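# Place the parts tote on top of the shelf unit

## Task

Set the tote of parts down on the shelf unit's flat top so that it sits wholly within the top's edges, then open the gripper(s) and back the robot away. The robot must not tip over or be left leaning, and the tote has to stay put on its own, not because the robot is still holding or propping it.

## Robot and tools

Robot: a wheeled base with a vertical column, a tilting head and two six-joint arms (left and right), each ending in a two-finger gripper. Folded, as it starts, it measures 0.73 m long, 0.62 m wide and 1.88 m tall, with its front 0.40 m ahead of the column. The base can drive straight and turn in place but cannot move sideways. Cameras: cam_head_left, cam_head_right, cam_left_wrist, cam_right_wrist, nav_camera.

Frames: the base frame sits on the floor under the column, midway between the drive wheels; x points forward, y to the left, z up. left_hand and right_hand are reported in this frame, as the point where the fingers meet (fingertips reach 8 mm further). A hand's z axis is the pointing direction of its fingers (quat_wxyz maps (0, 0, 1) onto it) and its y axis runs along the opening. The odometry frame is the base frame as it was when the scene began. base_odometry only counts wheel rotation, so slipping shows up as travel.

execute_actions: argument actions is a list holding one action (or none, which simply reports state and images). An action may contain base, joints, or both, plus optional speeds; all its motions begin together. base holds exactly one key: translate_m, a forward (+) or backward (-) drive in metres, -3 to 3, counted from where the base last measured itself; or rotate_rad, a turn on the spot in radians, -3.2 to 3.2, left/counter-clockwise positive. These are offsets, not positions. joints is a map from joint name to an absolute target: head_tilt_rad (-0.61 to 1.308, 0 about level, + looks down); for each arm, left_/right_joint1_rad (-2.879 to 2.879), joint2 (0 to 3.141), joint3 (0 to 3.019), joint4 (-1.692 to 1.57), joint5 (-1.57 to 1.57, + swings the hand to the robot's right), joint6 (-2.094 to 2.094, + rolls clockwise seen from behind), all in radians; and left_/right_gripper_m, the fingertip gap in metres, 0 to 0.093. speeds can lower translate_m (0.05 to 0.8 m/s) or rotate_rad (0.1 to 1 rad/s); the top of each range is the default. A drive too long to finish at its top speed is refused, so break long moves up. cameras picks which images return (omit, null or ["all"] for all, [] for none). Unknown keys or out-of-range values make the whole call refused with no motion. Joints or base left out of an action may still be pushing toward an earlier target.

wait: seconds from 0 to 10; commands nothing and returns the same report as an empty action. zoom_image: camera plus region [x0, y0, x1, y1] in pixels of that camera's most recent full image, top-left origin, at most 504 by 504. finished_scene: scene number; ends the scene irrevocably and reports success, so call it only once the tote rests free on the shelf and the robot is clear.

Arm geometry (approximate): with joint1 at -1.57 (left) or 1.57 (right) and joints 5 and 6 at 0, the arm lies in a forward-facing vertical plane 0.23 m beside the column. Let a = j2 - 0.35, b = 1.05 + j2 - j3, c = b - j4 (c = 1.57 means fingers straight down). The hand point is then about 0.12 + 0.39 sin a + 0.38 cos b + 0.25 cos c m ahead and 1.46 + 0.39 cos a - 0.38 sin b - 0.25 sin c m up. Example: j2, j3, j4 = 0.93, 0.78, 0.14 gives 0.60 m ahead, 1.21 m up. Real hands tend to sit lower and nearer the column by up to 5 cm, up to 12 cm with heavy or distant loads; trust the reported hand position. Reach is about 1 m from the shoulder, lowest about 0.47 m up, so the floor is out of reach.

Loads per arm with fingers down: 3.2 kg near 0.4 m ahead at 0.65-1.2 m up; 2 kg out to 0.6 m at 0.65-1.25 m; 1 kg out to 0.8 m at 0.9-1.2 m; 0.3 kg out to 0.6 m at 0.65-1.6 m. A gripper holds roughly 2-6 kg. Overloaded or flat-fingered arms sag and report time_out or off_target. Grip by commanding an opening smaller than the object; off_target is then expected, and a reported gap 0.002 m or more above target means something is held. Fingers are 7 cm long and the gripper body 10 cm wide; the wrist camera sticks out 11 cm on one side.

Result lines: base_status and joint_status give done, off_target, contact_stop (base only, a wheel stalled), time_out, or not_followed (a safety check held back arm targets because of the other arm, the body or an obstacle; back each moved joint off by at least 0.05 rad or drive away). on_its_own lists uncommanded behaviour; "held at" is a held target. Compare turned_by_wheels with turned_by_imu: a gap over about 4 % and at least 0.05 rad means slip or collision and a wrong heading. base_tilt is in degrees (forward, right). wheel_motors_off = 1 means the wheels are unpowered after a hard push. motor_effort (wheels only, %) and joint torques are noisy and offset.

Cautions: small joint changes (under 0.03 rad, 0.08 for j2/j3) may not move anything; approach contacts in steps of about 0.05 rad from your last target. A blocked arm keeps pushing and heats motors; resend its reported positions to relax it (a held load sinks a little each time). Overheated arms go limp and drop things. After contact_stop, back up 0.05 m before turning. A shelf top at 0.30-1.20 m can slide over the base and strike the column. Never let the arms collide or press on each other. Avoid dropping or slamming the tote, hard shoves, and tipping the robot. Loose objects may occasionally get nudged by outside forces.

Each tool is called after ">>>" by a JSON object that holds its "fn" and its "kwargs".

## Session

>>> {"fn": "execute_actions", "kwargs": {"actions": []}}

Scene clock: 0.00 s.
Joint torques (N m, as the arm reports them, + toward a larger angle): no reading
base_odometry: x=+0.000 y=+0.000 heading=+0.000 (m, m, rad; odometry frame)
turned_by_wheels: +0.000 (rad since the last result)
turned_by_imu: +0.000 (rad since the last result)
base_tilt: forward=+0.4 right=-0.4 (deg)
base_status: not commanded
joint_positions: head_tilt_rad=+0.860 left_joint1_rad=-1.561 left_joint2_rad=+0.886 left_joint3_rad=+0.420 left_joint4_rad=-0.980 left_joint5_rad=-0.022 left_joint6_rad=-0.064 left_gripper_m=+0.094 right_joint1_rad=+1.568 right_joint2_rad=+0.896 right_joint3_rad=+0.409 right_joint4_rad=-0.993 right_joint5_rad=-0.018 right_joint6_rad=-0.049 right_gripper_m=+0.095
joint_status: not commanded
wheel_motors_off: 0
motor_effort: left_wheel=+0 right_wheel=+1 (%)
left_hand: x=+0.1476 y=+0.2303 z=+1.2568 quat_wxyz=(+0.445, +0.027, -0.895, -0.027) (m; base frame)
right_hand: x=+0.1379 y=-0.2230 z=+1.2611 quat_wxyz=(+0.460, +0.016, -0.887, -0.018) (m; base frame)
pictures: cam_head_left, cam_head_right, cam_left_wrist, cam_right_wrist, nav_camera
Images, in order (width x height): cam_head_left 896x504, cam_head_right 896x504, cam_left_wrist 616x616, cam_right_wrist 616x616, nav_camera 896x504.

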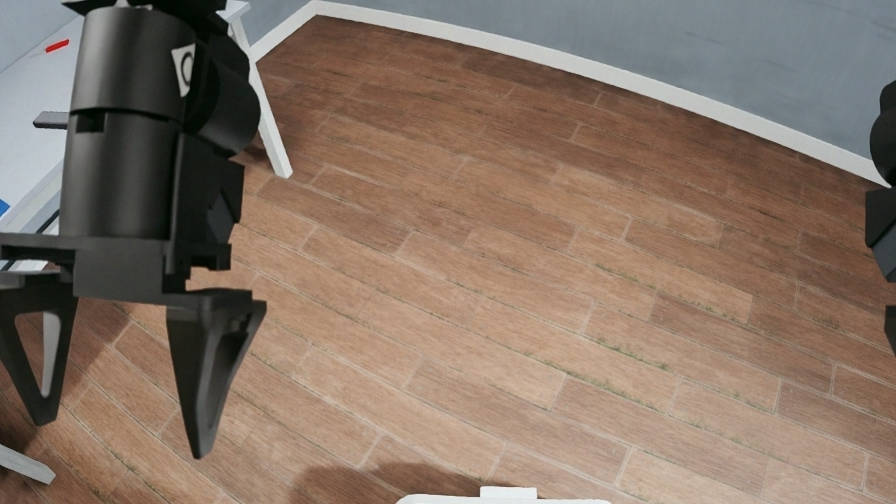

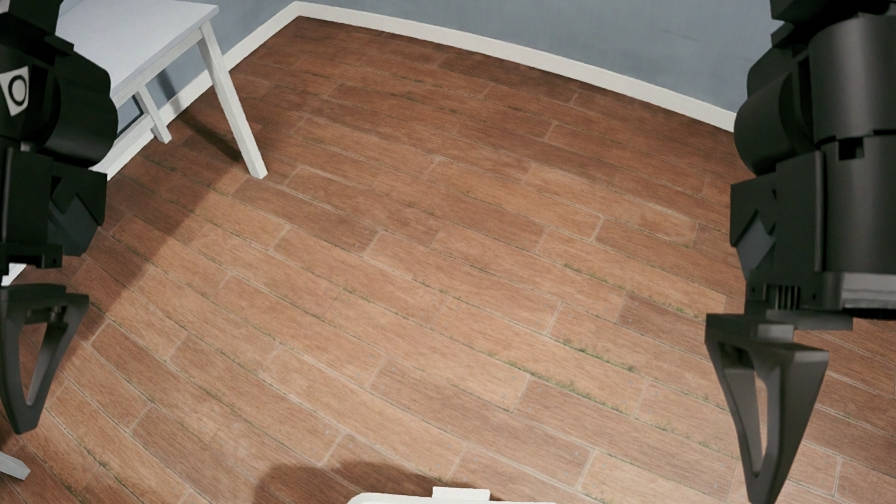

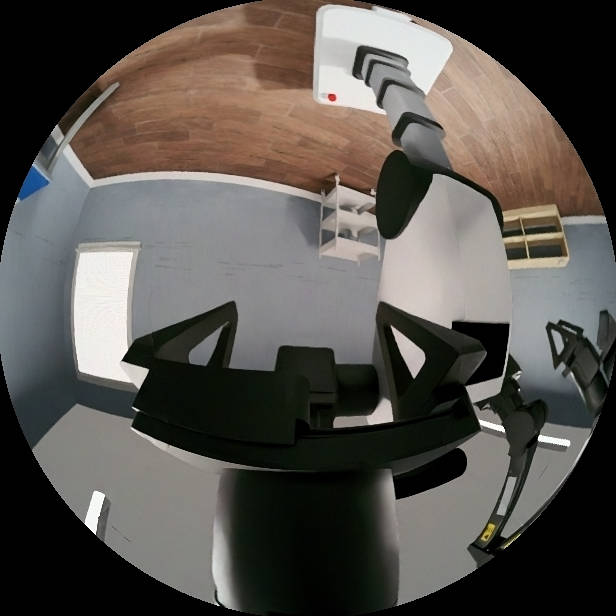

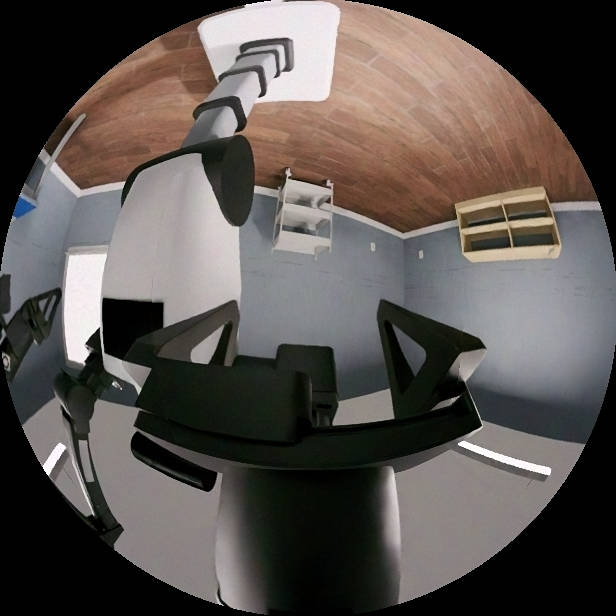

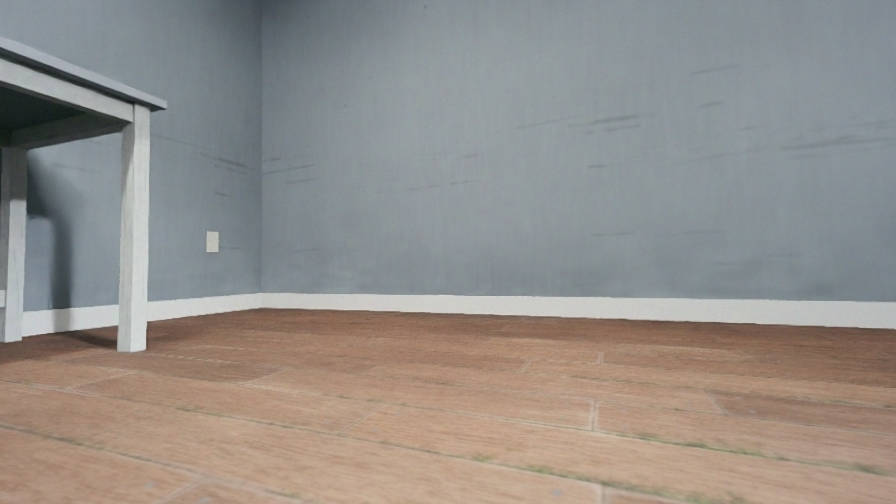

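>>> {"fn": "execute_actions", "kwargs": {"actions": [{"base":{"rotate_rad":0.9},"joints":{"head_tilt_rad":0.7}}], "cameras": ["cam_head_left","cam_head_right","nav_camera"]}}

Scene clock: 7.03 s.
Joint torques (N m, as the arm reports them, + toward a larger angle): left_arm=[ 0.31 -7.15 -0.6  -1.44 -0.13  0.05] | right_arm=[-0.81 -7.1  -0.8  -1.57 -0.03 -0.05]
base_odometry: x=+0.000 y=+0.000 heading=+0.900 (m, m, rad; odometry frame)
turned_by_wheels: +0.900 (rad since the last result)
turned_by_imu: +0.883 (rad since the last result)
base_tilt: forward=+0.4 right=-0.4 (deg)
base_status: done
joint_positions: head_tilt_rad=+0.717 left_joint1_rad=-1.561 left_joint2_rad=+0.886 left_joint3_rad=+0.420 left_joint4_rad=-0.980 left_joint5_rad=-0.022 left_joint6_rad=-0.064 left_gripper_m=+0.094 right_joint1_rad=+1.568 right_joint2_rad=+0.896 right_joint3_rad=+0.409 right_joint4_rad=-0.993 right_joint5_rad=-0.018 right_joint6_rad=-0.049 right_gripper_m=+0.095
joint_status: all done
wheel_motors_off: 0
motor_effort: left_wheel=-1(32) right_wheel=+1(27) (%)
left_hand: x=+0.1476 y=+0.2303 z=+1.2568 quat_wxyz=(+0.445, +0.027, -0.895, -0.027) (m; base frame)
right_hand: x=+0.1381 y=-0.2230 z=+1.2611 quat_wxyz=(+0.460, +0.016, -0.888, -0.018) (m; base frame)
pictures: cam_head_left, cam_head_right, nav_camera
Images, in order (width x height): cam_head_left 896x504, cam_head_right 896x504, nav_camera 896x504.

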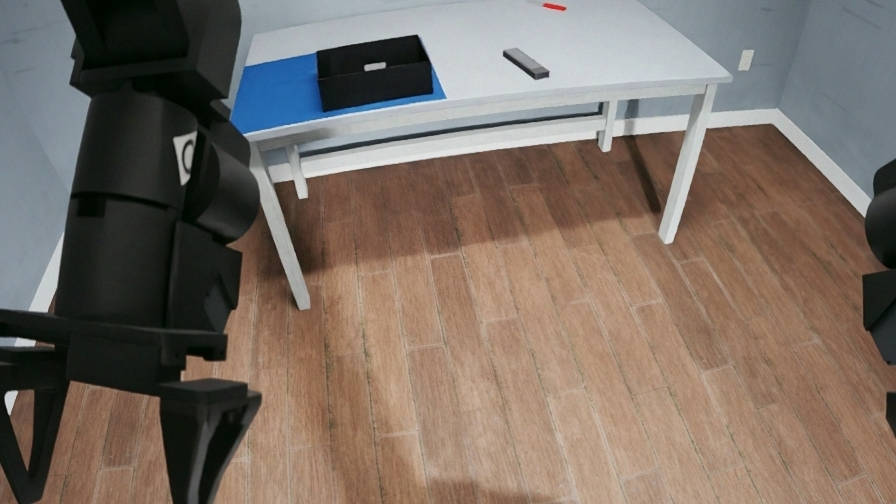

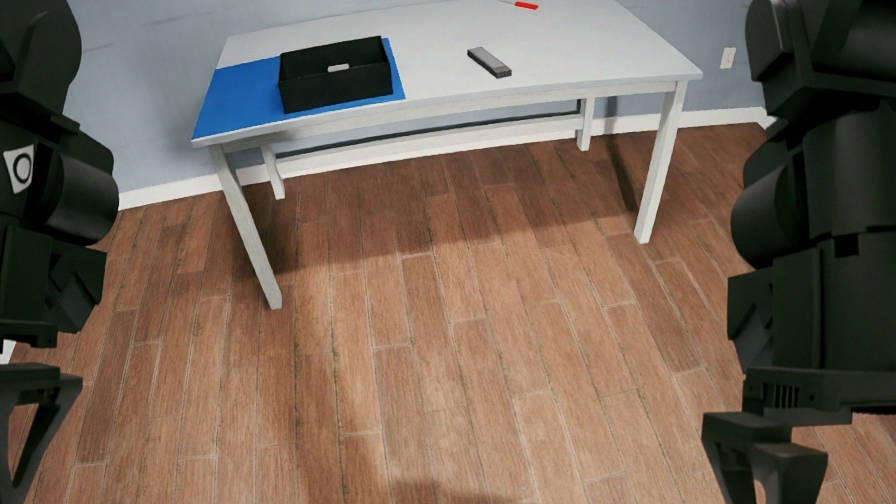

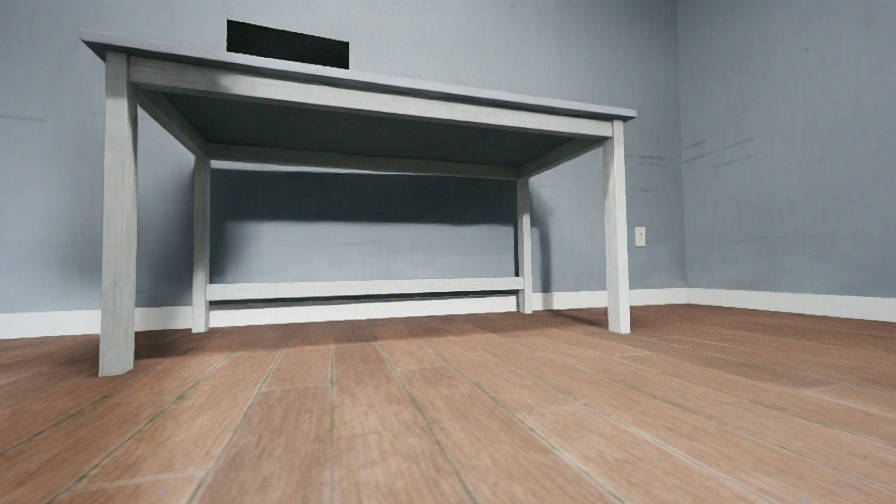

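>>> {"fn": "execute_actions", "kwargs": {"actions": [{"base":{"rotate_rad":0.27},"joints":{"left_joint2_rad":1.48,"left_joint3_rad":0.82,"left_joint4_rad":0.14,"left_joint1_rad":-1.67,"right_joint2_rad":1.48,"right_joint3_rad":0.82,"right_joint4_rad":0.14,"right_joint1_rad":1.67}}], "cameras": ["nav_camera"]}}

>>> {"fn": "execute_actions", "kwargs": {"actions": [{"base":{"translate_m":0.6},"joints":{"head_tilt_rad":0.9}}]}}

Scene clock: 17.27 s.
Joint torques (N m, as the arm reports them, + toward a larger angle): left_arm=[ -0.85 -14.08  -0.81   1.12  -0.07   0.06] | right_arm=[  0.31 -13.83  -1.13   0.32  -0.09  -0.05]
base_odometry: x=+0.000 y=+0.000 heading=+1.169 (m, m, rad; odometry frame)
turned_by_wheels: +0.270 (rad since the last result)
turned_by_imu: +0.265 (rad since the last result)
base_tilt: forward=+0.4 right=-0.5 (deg)
base_status: done
joint_positions: head_tilt_rad=+0.717 left_joint1_rad=-1.674 left_joint2_rad=+1.492 left_joint3_rad=+0.821 left_joint4_rad=+0.127 left_joint5_rad=-0.022 left_joint6_rad=-0.064 left_gripper_m=+0.094 right_joint1_rad=+1.670 right_joint2_rad=+1.486 right_joint3_rad=+0.826 right_joint4_rad=+0.134 right_joint5_rad=-0.018 right_joint6_rad=-0.049 right_gripper_m=+0.095
joint_status: all done
wheel_motors_off: 0
motor_effort: left_wheel=-4(27) right_wheel=+1(25) (%)
left_hand: x=+0.4122 y=+0.1699 z=+0.9936 quat_wxyz=(+0.011, +0.006, -0.999, +0.033) (m; base frame)
right_hand: x=+0.4193 y=-0.1659 z=+0.9954 quat_wxyz=(+0.000, +0.049, -0.997, -0.052) (m; base frame)
pictures: nav_camera
Images, in order (width x height): nav_camera 896x504.

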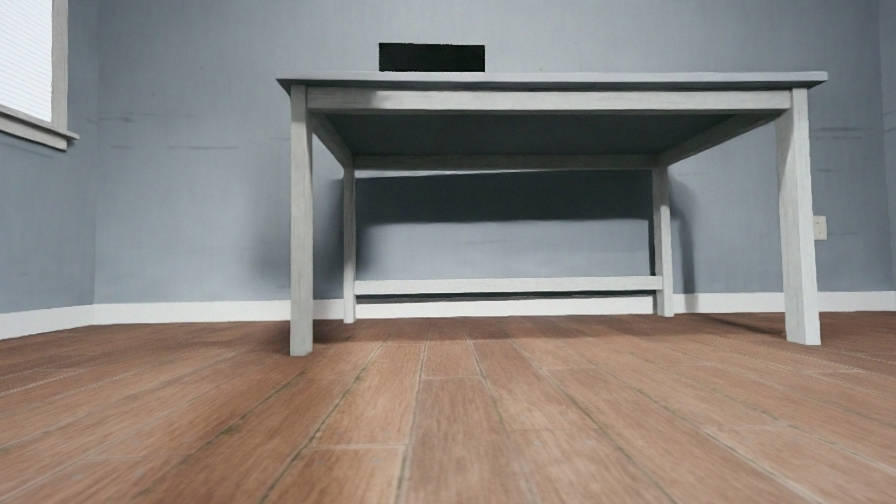

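Scene clock: 19.93 s.
Joint torques (N m, as the arm reports them, + toward a larger angle): left_arm=[ -0.64 -13.58  -0.93   1.1   -0.06   0.06] | right_arm=[  0.42 -14.32  -0.89   0.28  -0.1   -0.05]
base_odometry: x=+0.234 y=+0.552 heading=+1.169 (m, m, rad; odometry frame)
turned_by_wheels: +0.000 (rad since the last result)
turned_by_imu: -0.004 (rad since the last result)
base_tilt: forward=+0.4 right=-0.4 (deg)
base_status: done
joint_positions: head_tilt_rad=+0.902 left_joint1_rad=-1.674 left_joint2_rad=+1.486 left_joint3_rad=+0.823 left_joint4_rad=+0.129 left_joint5_rad=-0.022 left_joint6_rad=-0.064 left_gripper_m=+0.094 right_joint1_rad=+1.670 right_joint2_rad=+1.484 right_joint3_rad=+0.823 right_joint4_rad=+0.135 right_joint5_rad=-0.018 right_joint6_rad=-0.049 right_gripper_m=+0.095
joint_status: all done
wheel_motors_off: 0
motor_effort: left_wheel=+1(48) right_wheel=+0(50) (%)
left_hand: x=+0.4164 y=+0.1698 z=+0.9950 quat_wxyz=(+0.006, +0.006, -0.999, +0.033) (m; base frame)
right_hand: x=+0.4188 y=-0.1659 z=+0.9960 quat_wxyz=(+0.000, +0.049, -0.997, -0.052) (m; base frame)
pictures: cam_head_left, cam_head_right, cam_left_wrist, cam_right_wrist, nav_camera
Images, in order (width x height): cam_head_left 896x504, cam_head_right 896x504, cam_left_wrist 616x616, cam_right_wrist 616x616, nav_camera 896x504.

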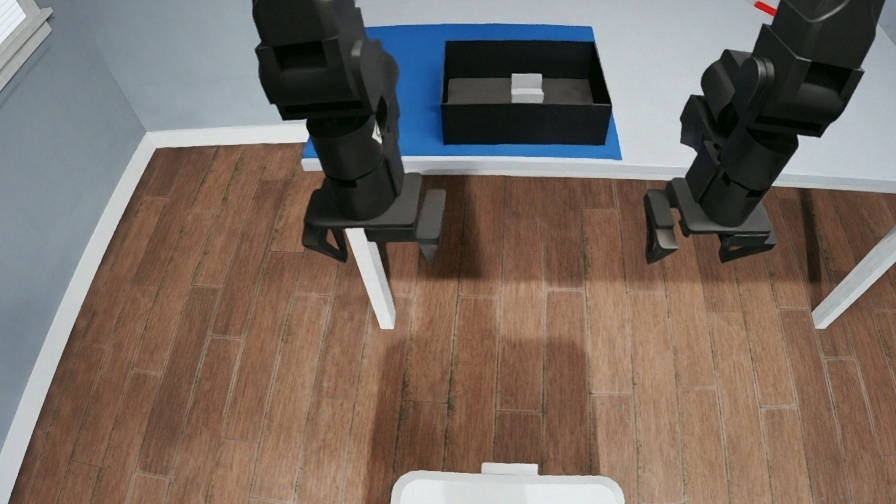

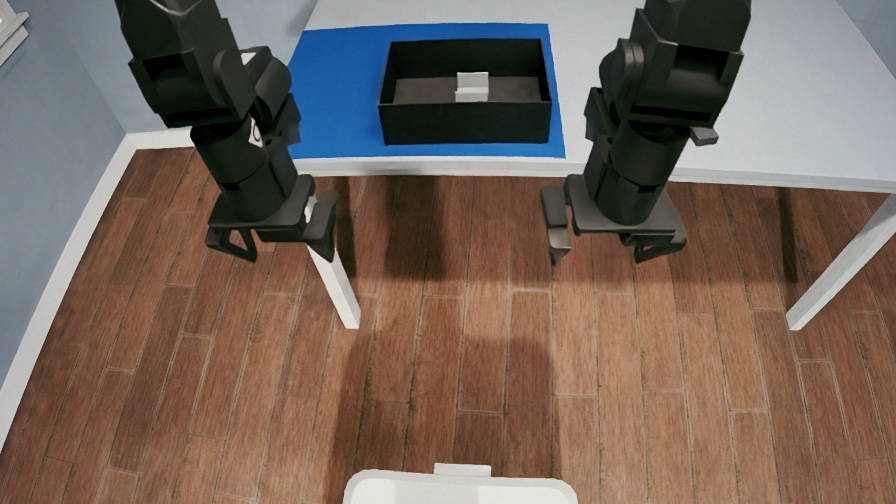

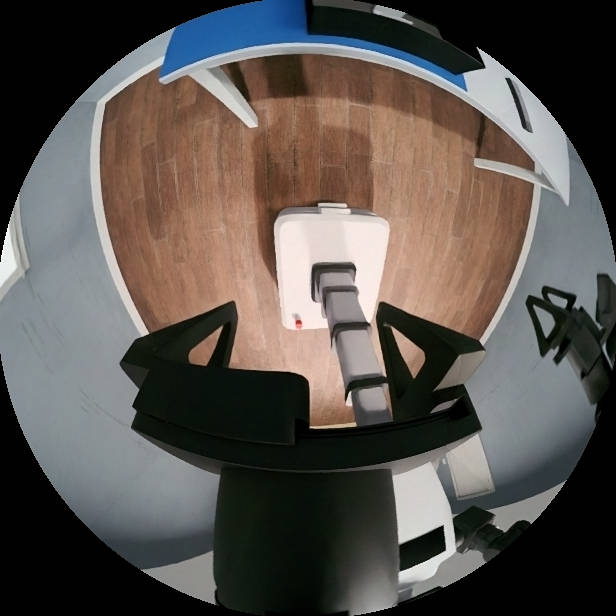

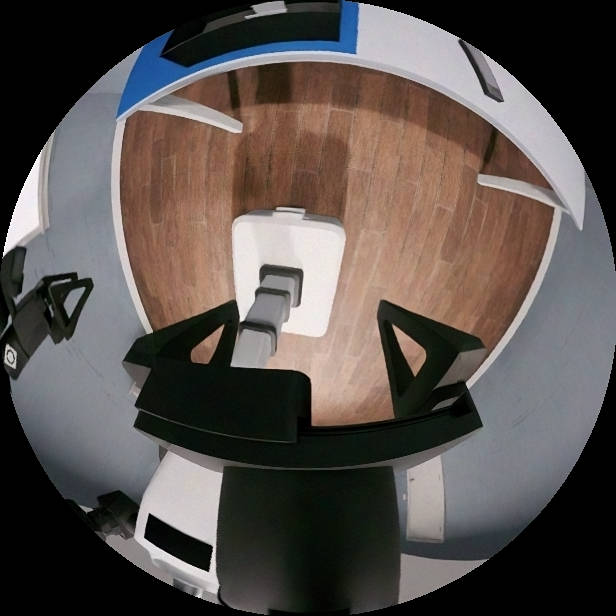

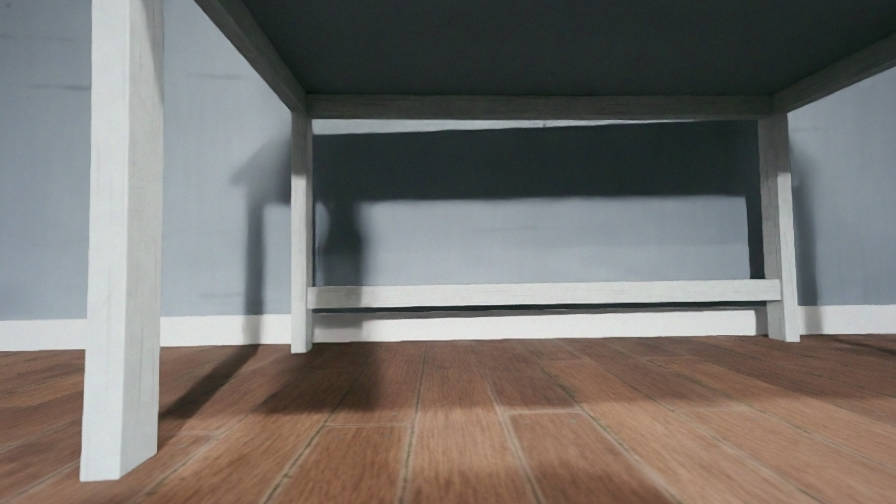

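>>> {"fn": "execute_actions", "kwargs": {"actions": [{"base":{"translate_m":0.45},"joints":{"head_tilt_rad":1.1}}], "cameras": ["cam_head_left","cam_left_wrist","cam_right_wrist"]}}

Scene clock: 26.50 s.
Joint torques (N m, as the arm reports them, + toward a larger angle): left_arm=[ -0.59 -13.41  -0.88   1.07  -0.06   0.06] | right_arm=[  0.38 -13.8   -0.83   0.33  -0.09  -0.05]
base_odometry: x=+0.410 y=+0.966 heading=+1.169 (m, m, rad; odometry frame)
turned_by_wheels: +0.000 (rad since the last result)
turned_by_imu: -0.003 (rad since the last result)
base_tilt: forward=+0.4 right=-0.4 (deg)
base_status: done
joint_positions: head_tilt_rad=+1.099 left_joint1_rad=-1.674 left_joint2_rad=+1.484 left_joint3_rad=+0.823 left_joint4_rad=+0.129 left_joint5_rad=-0.022 left_joint6_rad=-0.064 left_gripper_m=+0.094 right_joint1_rad=+1.670 right_joint2_rad=+1.483 right_joint3_rad=+0.823 right_joint4_rad=+0.135 right_joint5_rad=-0.018 right_joint6_rad=-0.049 right_gripper_m=+0.095
joint_status: all done
wheel_motors_off: 0
motor_effort: left_wheel=-3(37) right_wheel=-1(36) (%)
left_hand: x=+0.4177 y=+0.1698 z=+0.9958 quat_wxyz=(+0.005, +0.006, -0.999, +0.033) (m; base frame)
right_hand: x=+0.4194 y=-0.1659 z=+0.9964 quat_wxyz=(-0.001, +0.049, -0.997, -0.052) (m; base frame)
pictures: cam_head_left, cam_left_wrist, cam_right_wrist
Images, in order (width x height): cam_head_left 896x504, cam_left_wrist 616x616, cam_right_wrist 616x616.

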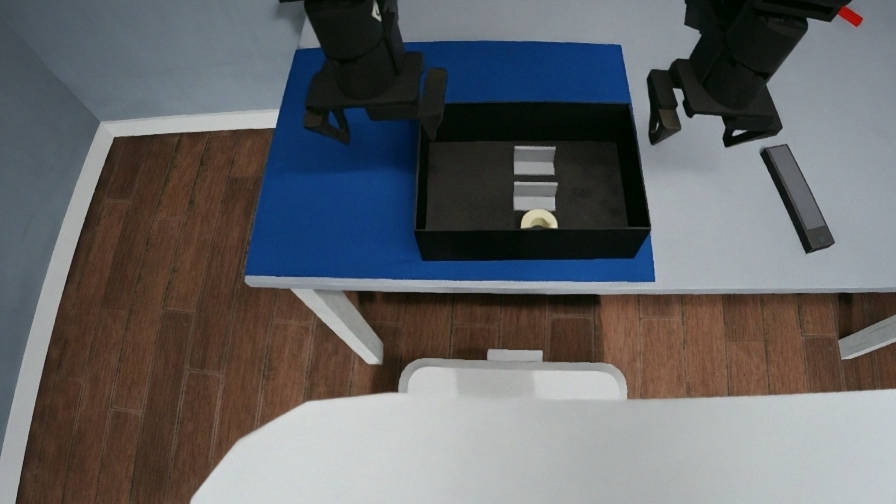

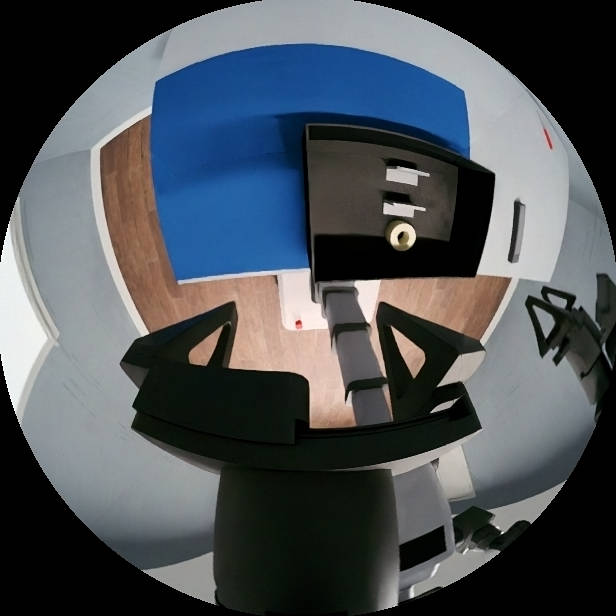

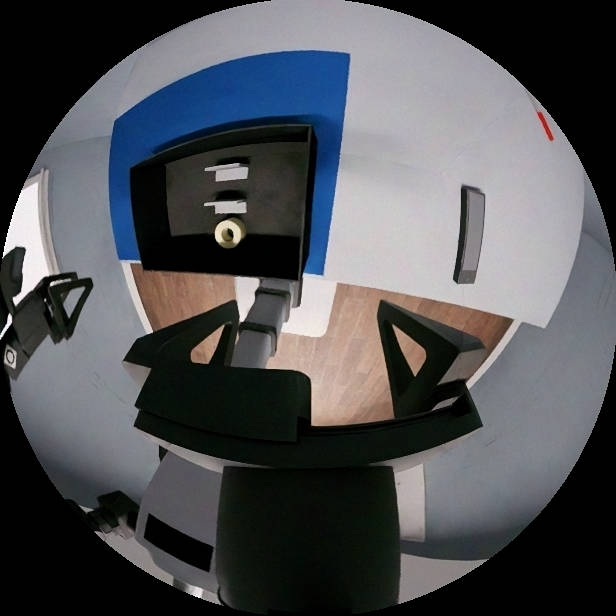

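>>> {"fn": "execute_actions", "kwargs": {"actions": [{"joints":{"left_joint2_rad":1.855,"left_joint3_rad":1.18,"left_joint4_rad":0.157,"right_joint2_rad":1.855,"right_joint3_rad":1.18,"right_joint4_rad":0.157}}], "cameras": ["cam_head_left","cam_left_wrist","cam_right_wrist"]}}

Scene clock: 32.13 s.
Joint torques (N m, as the arm reports them, + toward a larger angle): left_arm=[ -1.16 -15.57  -0.62   1.    -0.06   0.06] | right_arm=[  1.02 -16.72  -0.79   0.25  -0.1   -0.06]
base_odometry: x=+0.410 y=+0.966 heading=+1.169 (m, m, rad; odometry frame)
turned_by_wheels: +0.000 (rad since the last result)
turned_by_imu: -0.001 (rad since the last result)
base_tilt: forward=+0.5 right=-0.4 (deg)
base_status: not commanded
joint_positions: head_tilt_rad=+1.099 left_joint1_rad=-1.674 left_joint2_rad=+1.868 left_joint3_rad=+1.175 left_joint4_rad=+0.148 left_joint5_rad=-0.022 left_joint6_rad=-0.064 left_gripper_m=+0.094 right_joint1_rad=+1.670 right_joint2_rad=+1.866 right_joint3_rad=+1.178 right_joint4_rad=+0.153 right_joint5_rad=-0.018 right_joint6_rad=-0.049 right_gripper_m=+0.095
joint_status: all done
wheel_motors_off: 0
motor_effort: left_wheel=+0(2) right_wheel=-1(2) (%)
left_hand: x=+0.4373 y=+0.1563 z=+0.8558 quat_wxyz=(+0.011, +0.005, -0.999, +0.033) (m; base frame)
right_hand: x=+0.4408 y=-0.1528 z=+0.8562 quat_wxyz=(+0.005, +0.049, -0.997, -0.052) (m; base frame)
pictures: cam_head_left, cam_left_wrist, cam_right_wrist
Images, in order (width x height): cam_head_left 896x504, cam_left_wrist 616x616, cam_right_wrist 616x616.

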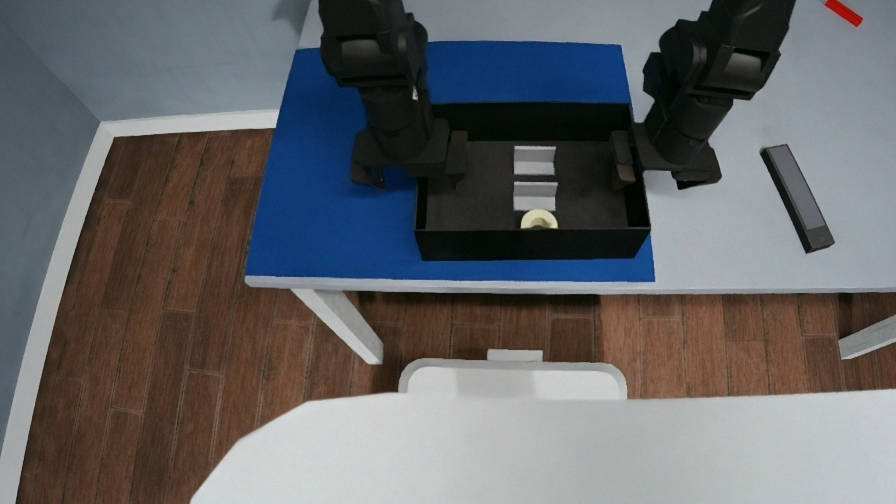

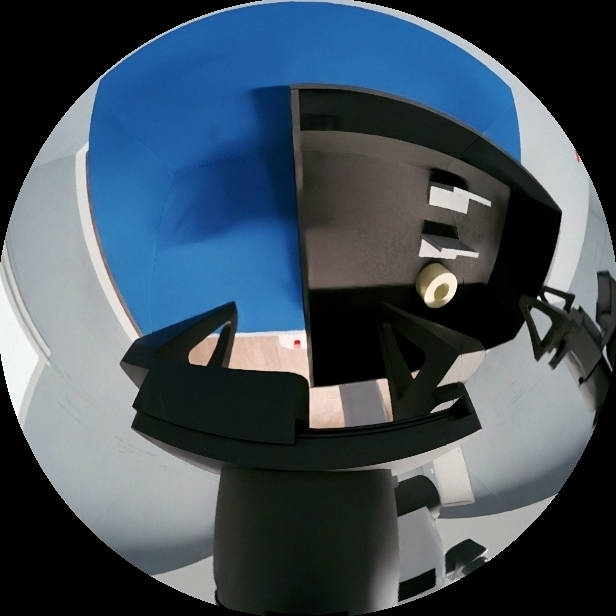

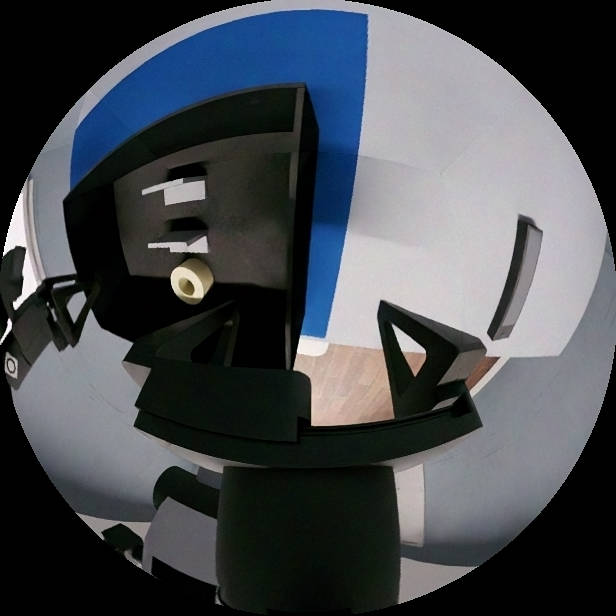

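>>> {"fn": "execute_actions", "kwargs": {"actions": [{"base":{"translate_m":0.035},"joints":{"left_joint2_rad":1.975,"left_joint3_rad":1.31,"right_joint2_rad":1.975,"right_joint3_rad":1.31}}], "cameras": ["cam_head_left","cam_left_wrist"]}}

>>> {"fn": "execute_actions", "kwargs": {"actions": [{"joints":{"left_gripper_m":0,"right_gripper_m":0}}], "cameras": []}}

>>> {"fn": "execute_actions", "kwargs": {"actions": [{"joints":{"left_joint2_rad":1.7,"left_joint3_rad":1.03,"right_joint2_rad":1.7,"right_joint3_rad":1.03,"left_joint1_rad":-1.69,"right_joint1_rad":1.69}}], "cameras": ["cam_head_left","cam_left_wrist"]}}

Scene clock: 40.17 s.
Joint torques (N m, as the arm reports them, + toward a larger angle): left_arm=[ -1.72 -14.34  -1.06   1.06  -0.07   0.06] | right_arm=[  1.35 -14.1   -1.08   0.35  -0.1   -0.05]
base_odometry: x=+0.424 y=+0.999 heading=+1.169 (m, m, rad; odometry frame)
turned_by_wheels: +0.000 (rad since the last result)
turned_by_imu: -0.001 (rad since the last result)
base_tilt: forward=+0.4 right=-0.4 (deg)
base_status: done
joint_positions: head_tilt_rad=+1.100 left_joint1_rad=-1.674 left_joint2_rad=+1.965 left_joint3_rad=+1.317 left_joint4_rad=+0.148 left_joint5_rad=-0.022 left_joint6_rad=-0.064 left_gripper_m=+0.094 right_joint1_rad=+1.670 right_joint2_rad=+1.965 right_joint3_rad=+1.317 right_joint4_rad=+0.153 right_joint5_rad=-0.018 right_joint6_rad=-0.049 right_gripper_m=+0.095
joint_status: all done
wheel_motors_off: 0
motor_effort: left_wheel=-2(36) right_wheel=+0(32) (%)
left_hand: x=+0.4650 y=+0.1513 z=+0.8161 quat_wxyz=(-0.011, +0.007, -0.999, +0.034) (m; base frame)
right_hand: x=+0.4653 y=-0.1481 z=+0.8162 quat_wxyz=(-0.015, +0.049, -0.997, -0.052) (m; base frame)
pictures: cam_head_left, cam_left_wrist
Images, in order (width x height): cam_head_left 896x504, cam_left_wrist 616x616.

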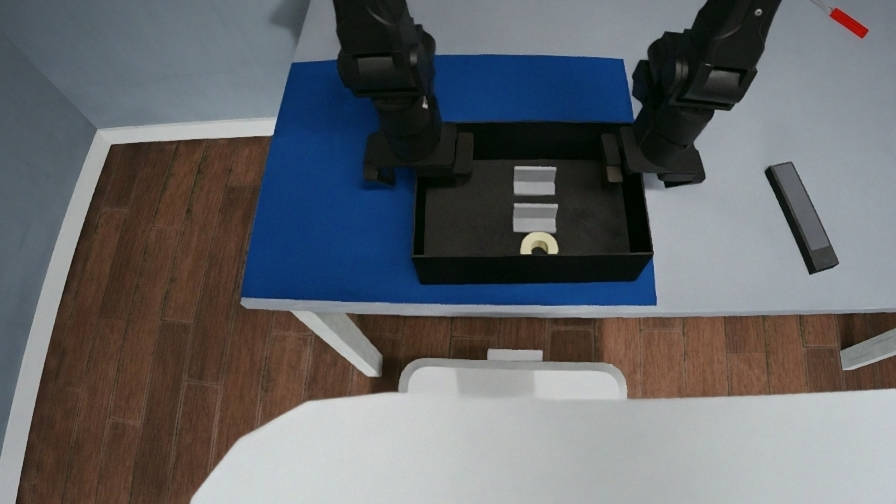

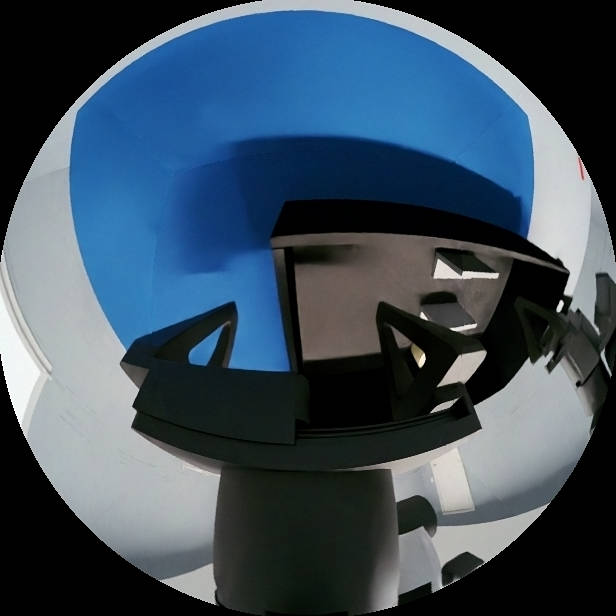

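Scene clock: 41.03 s.
Joint torques (N m, as the arm reports them, + toward a larger angle): left_arm=[ -1.27 -14.2   -0.96   1.05   0.91   0.62] | right_arm=[  0.06 -14.65  -0.96   0.31  -1.2   -0.57]
base_odometry: x=+0.424 y=+0.999 heading=+1.169 (m, m, rad; odometry frame)
turned_by_wheels: +0.000 (rad since the last result)
turned_by_imu: +0.000 (rad since the last result)
base_tilt: forward=+0.4 right=-0.4 (deg)
base_status: not commanded
joint_positions: head_tilt_rad=+1.100 left_joint1_rad=-1.675 left_joint2_rad=+1.966 left_joint3_rad=+1.315 left_joint4_rad=+0.148 left_joint5_rad=-0.046 left_joint6_rad=-0.114 left_gripper_m=+0.003 right_joint1_rad=+1.684 right_joint2_rad=+1.965 right_joint3_rad=+1.316 right_joint4_rad=+0.154 right_joint5_rad=+0.015 right_joint6_rad=+0.011 right_gripper_m=+0.004
joint_status: left_gripper_m off_target (ended at +0.003, target +0.000); right_gripper_m off_target (ended at +0.004, target +0.000)
wheel_motors_off: 0
motor_effort: left_wheel=-1(2) right_wheel=-1(0) (%)
left_hand: x=+0.4632 y=+0.1546 z=+0.8157 quat_wxyz=(-0.010, +0.032, -0.999, +0.023) (m; base frame)
right_hand: x=+0.4647 y=-0.1430 z=+0.8167 quat_wxyz=(-0.014, +0.022, -0.999, -0.042) (m; base frame)
pictures: none
No camera images: the call's "cameras" was empty. Leave "cameras" out to get every camera's image.

Scene clock: 42.13 s.
Joint torques (N m, as the arm reports them, + toward a larger angle): left_arm=[ -0.85 -14.17  -1.31   0.94   1.49   0.85] | right_arm=[  0.54 -14.98  -1.29   0.13  -1.45  -0.64]
base_odometry: x=+0.424 y=+0.999 heading=+1.169 (m, m, rad; odometry frame)
turned_by_wheels: +0.000 (rad since the last result)
turned_by_imu: +0.000 (rad since the last result)
base_tilt: forward=+0.4 right=-0.4 (deg)
base_status: not commanded
joint_positions: head_tilt_rad=+1.100 left_joint1_rad=-1.701 left_joint2_rad=+1.698 left_joint3_rad=+1.040 left_joint4_rad=+0.152 left_joint5_rad=-0.060 left_joint6_rad=-0.134 left_gripper_m=+0.003 right_joint1_rad=+1.696 right_joint2_rad=+1.698 right_joint3_rad=+1.040 right_joint4_rad=+0.158 right_joint5_rad=+0.023 right_joint6_rad=+0.017 right_gripper_m=+0.004
joint_status: all done
wheel_motors_off: 0
motor_effort: left_wheel=-2(1) right_wheel=+0(1) (%)
left_hand: x=+0.4500 y=+0.1495 z=+0.9194 quat_wxyz=(-0.007, +0.035, -0.999, +0.028) (m; base frame)
right_hand: x=+0.4515 y=-0.1475 z=+0.9193 quat_wxyz=(-0.012, +0.022, -0.999, -0.043) (m; base frame)
pictures: cam_head_left, cam_left_wrist
Images, in order (width x height): cam_head_left 896x504, cam_left_wrist 616x616.

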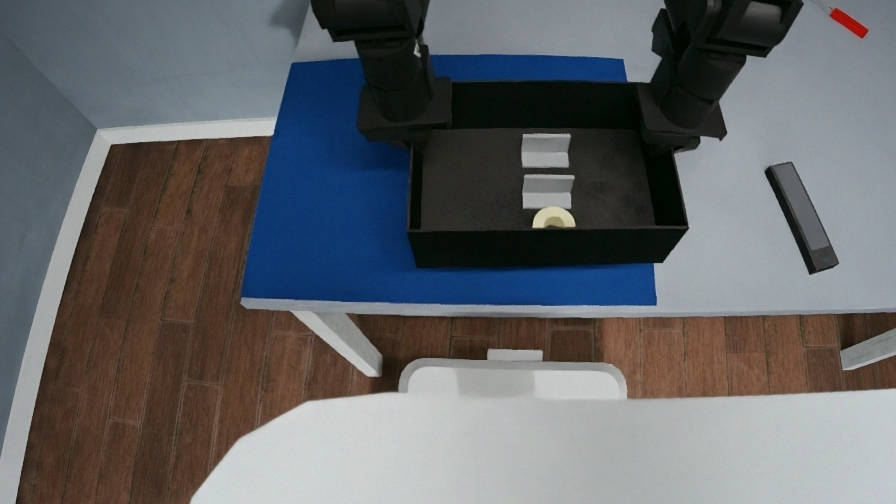

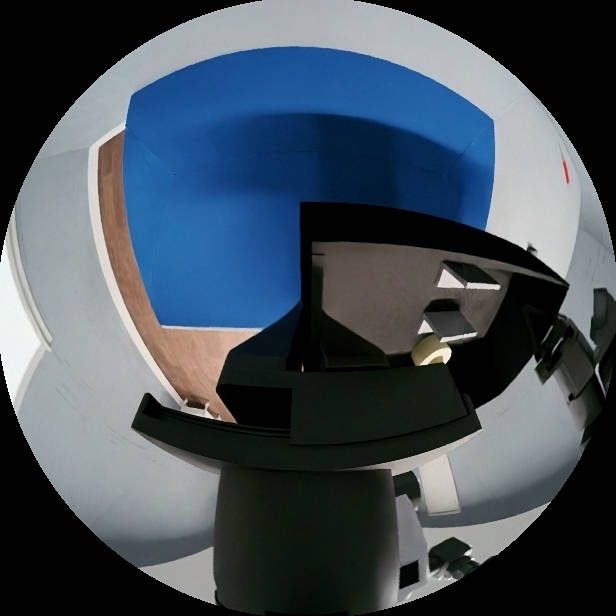

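Light and held. The shelf is directly behind.

>>> {"fn": "execute_actions", "kwargs": {"actions": [{"base":{"translate_m":-1.2},"joints":{"left_joint5_rad":-0.07,"left_joint6_rad":-0.14,"right_joint5_rad":0.04,"right_joint6_rad":0.025,"head_tilt_rad":0.5}}], "cameras": []}}

>>> {"fn": "execute_actions", "kwargs": {"actions": [{"base":{"rotate_rad":-3.2}}], "cameras": ["cam_head_left","nav_camera"]}}

Scene clock: 52.43 s.
Joint torques (N m, as the arm reports them, + toward a larger angle): left_arm=[ -0.56 -14.26  -0.94   0.9    0.3    0.09] | right_arm=[  0.   -15.67  -1.08   0.24  -0.51  -0.04]
base_odometry: x=-0.045 y=-0.106 heading=+1.170 (m, m, rad; odometry frame)
turned_by_wheels: +0.000 (rad since the last result)
turned_by_imu: +0.005 (rad since the last result)
base_tilt: forward=+0.3 right=-0.4 (deg)
base_status: done
joint_positions: head_tilt_rad=+0.518 left_joint1_rad=-1.707 left_joint2_rad=+1.703 left_joint3_rad=+1.034 left_joint4_rad=+0.152 left_joint5_rad=-0.079 left_joint6_rad=-0.144 left_gripper_m=+0.003 right_joint1_rad=+1.703 right_joint2_rad=+1.702 right_joint3_rad=+1.035 right_joint4_rad=+0.158 right_joint5_rad=+0.053 right_joint6_rad=+0.024 right_gripper_m=+0.003
joint_status: all done
wheel_motors_off: 0
motor_effort: left_wheel=+0(48) right_wheel=+0(30) (%)
left_hand: x=+0.4437 y=+0.1496 z=+0.9184 quat_wxyz=(-0.003, +0.038, -0.999, +0.020) (m; base frame)
right_hand: x=+0.4462 y=-0.1486 z=+0.9184 quat_wxyz=(-0.007, +0.020, -0.999, -0.031) (m; base frame)
pictures: none
No camera images: the call's "cameras" was empty. Leave "cameras" out to get every camera's image.

Scene clock: 57.07 s.
Joint torques (N m, as the arm reports them, + toward a larger angle): left_arm=[ -0.5  -14.5   -0.95   0.86   0.35   0.1 ] | right_arm=[ -0.06 -15.06  -0.98   0.16  -0.6   -0.04]
base_odometry: x=-0.045 y=-0.106 heading=-2.030 (m, m, rad; odometry frame)
turned_by_wheels: -3.200 (rad since the last result)
turned_by_imu: -3.153 (rad since the last result)
base_tilt: forward=+0.4 right=-0.5 (deg)
base_status: done
joint_positions: head_tilt_rad=+0.518 left_joint1_rad=-1.707 left_joint2_rad=+1.703 left_joint3_rad=+1.034 left_joint4_rad=+0.152 left_joint5_rad=-0.080 left_joint6_rad=-0.144 left_gripper_m=+0.003 right_joint1_rad=+1.704 right_joint2_rad=+1.702 right_joint3_rad=+1.035 right_joint4_rad=+0.158 right_joint5_rad=+0.056 right_joint6_rad=+0.024 right_gripper_m=+0.003
joint_status: not commanded
wheel_motors_off: 0
motor_effort: left_wheel=+0(43) right_wheel=-1(34) (%)
left_hand: x=+0.4437 y=+0.1496 z=+0.9184 quat_wxyz=(-0.003, +0.038, -0.999, +0.019) (m; base frame)
right_hand: x=+0.4462 y=-0.1482 z=+0.9184 quat_wxyz=(-0.008, +0.021, -0.999, -0.030) (m; base frame)
pictures: cam_head_left, nav_camera
Images, in order (width x height): cam_head_left 896x504, nav_camera 896x504.

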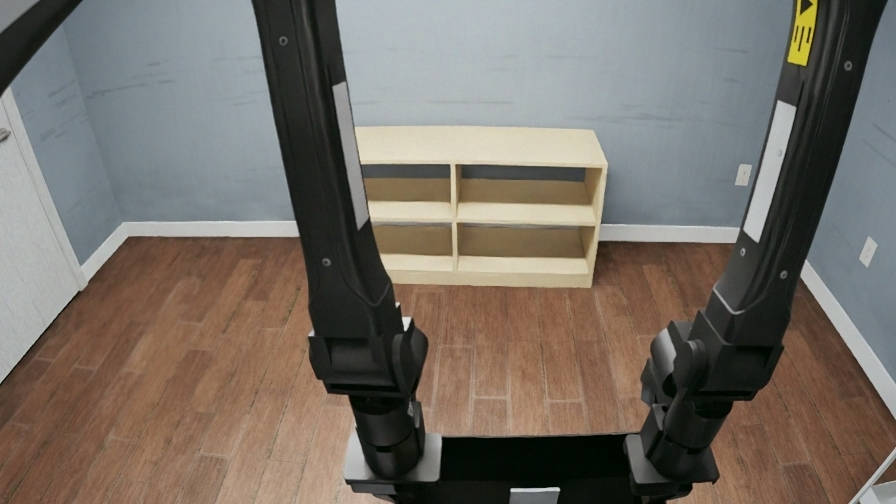

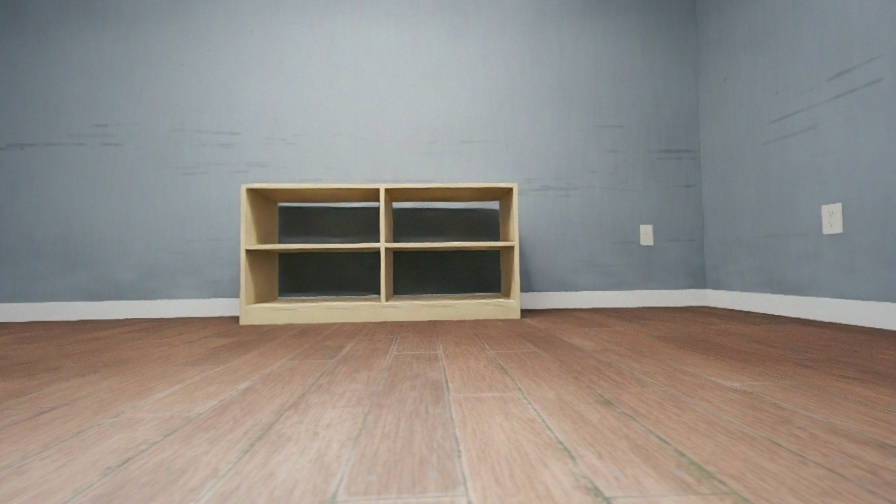

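>>> {"fn": "execute_actions", "kwargs": {"actions": [{"base":{"rotate_rad":0.05}}], "cameras": []}}

>>> {"fn": "execute_actions", "kwargs": {"actions": [{"base":{"translate_m":1.3},"joints":{"head_tilt_rad":0.9}}], "cameras": ["cam_head_left","nav_camera","cam_right_wrist"]}}

Scene clock: 63.90 s.
Joint torques (N m, as the arm reports them, + toward a larger angle): left_arm=[ -0.37 -14.43  -0.95   0.9    0.36   0.1 ] | right_arm=[ -0.21 -15.04  -1.11   0.15  -0.62  -0.04]
base_odometry: x=-0.045 y=-0.106 heading=-1.980 (m, m, rad; odometry frame)
turned_by_wheels: +0.050 (rad since the last result)
turned_by_imu: +0.049 (rad since the last result)
base_tilt: forward=+0.4 right=-0.4 (deg)
base_status: done
joint_positions: head_tilt_rad=+0.518 left_joint1_rad=-1.706 left_joint2_rad=+1.703 left_joint3_rad=+1.034 left_joint4_rad=+0.152 left_joint5_rad=-0.081 left_joint6_rad=-0.144 left_gripper_m=+0.003 right_joint1_rad=+1.705 right_joint2_rad=+1.702 right_joint3_rad=+1.035 right_joint4_rad=+0.158 right_joint5_rad=+0.056 right_joint6_rad=+0.024 right_gripper_m=+0.003
joint_status: not commanded
wheel_motors_off: 0
motor_effort: left_wheel=-1(19) right_wheel=+0(17) (%)
left_hand: x=+0.4438 y=+0.1501 z=+0.9184 quat_wxyz=(-0.003, +0.038, -0.999, +0.019) (m; base frame)
right_hand: x=+0.4461 y=-0.1479 z=+0.9185 quat_wxyz=(-0.008, +0.021, -0.999, -0.030) (m; base frame)
pictures: none
No camera images: the call's "cameras" was empty. Leave "cameras" out to get every camera's image.

Scene clock: 67.53 s.
Joint torques (N m, as the arm reports them, + toward a larger angle): left_arm=[ -0.51 -14.62  -1.07   0.9    0.38   0.09] | right_arm=[ -0.19 -15.23  -1.21   0.19  -0.62  -0.05]
base_odometry: x=-0.563 y=-1.298 heading=-1.980 (m, m, rad; odometry frame)
turned_by_wheels: +0.000 (rad since the last result)
turned_by_imu: -0.008 (rad since the last result)
base_tilt: forward=+0.4 right=-0.4 (deg)
base_status: done
joint_positions: head_tilt_rad=+0.901 left_joint1_rad=-1.706 left_joint2_rad=+1.703 left_joint3_rad=+1.035 left_joint4_rad=+0.152 left_joint5_rad=-0.081 left_joint6_rad=-0.144 left_gripper_m=+0.003 right_joint1_rad=+1.705 right_joint2_rad=+1.704 right_joint3_rad=+1.037 right_joint4_rad=+0.158 right_joint5_rad=+0.056 right_joint6_rad=+0.025 right_gripper_m=+0.003
joint_status: all done
wheel_motors_off: 0
motor_effort: left_wheel=+0(49) right_wheel=+0(52) (%)
left_hand: x=+0.4443 y=+0.1501 z=+0.9180 quat_wxyz=(-0.003, +0.038, -0.999, +0.019) (m; base frame)
right_hand: x=+0.4465 y=-0.1478 z=+0.9179 quat_wxyz=(-0.008, +0.020, -0.999, -0.030) (m; base frame)
pictures: cam_head_left, cam_right_wrist, nav_camera
Images, in order (width x height): cam_head_left 896x504, cam_right_wrist 616x616, nav_camera 896x504.

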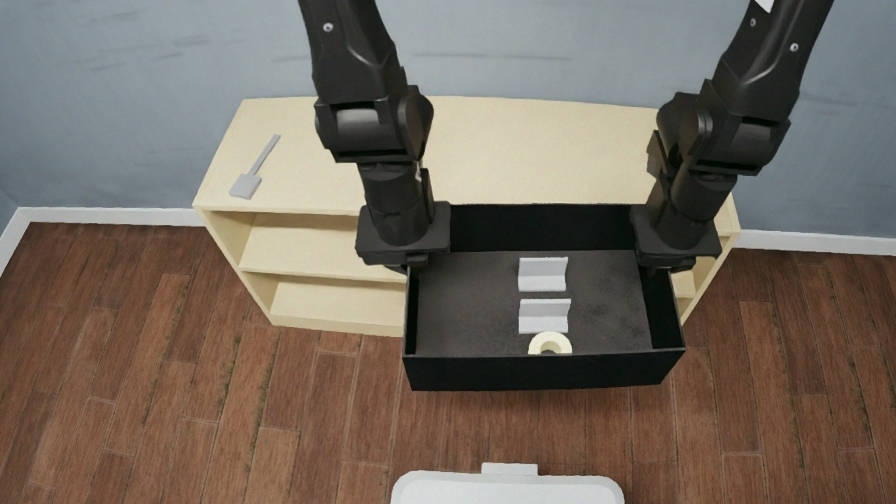

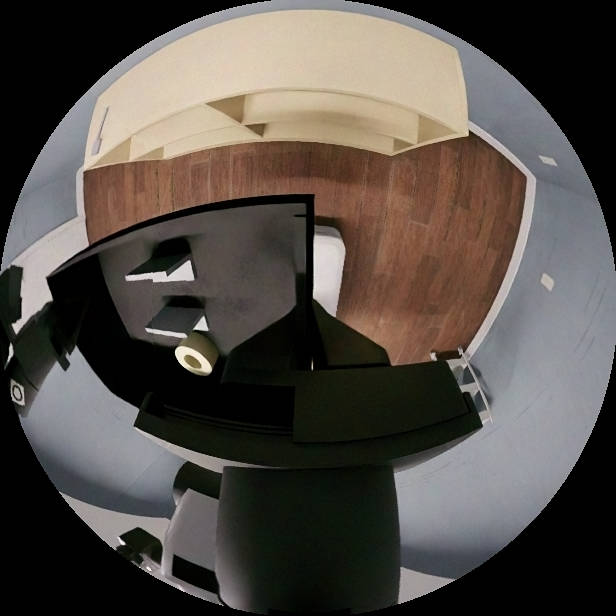

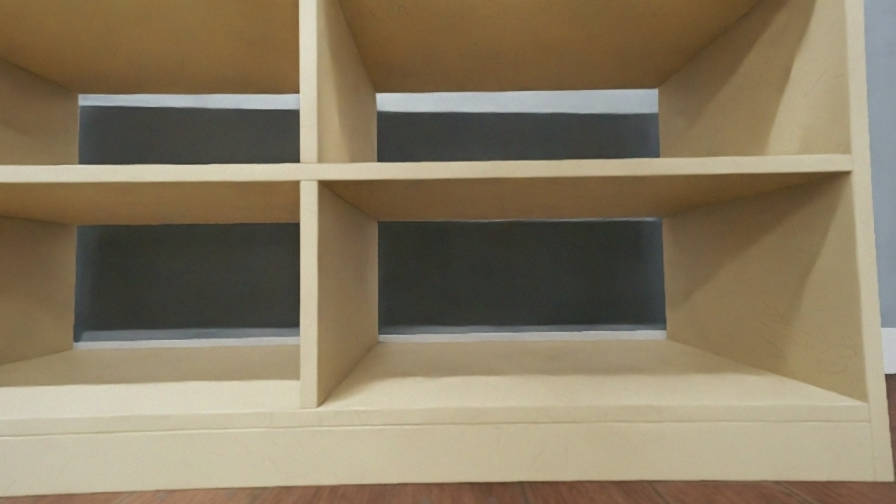

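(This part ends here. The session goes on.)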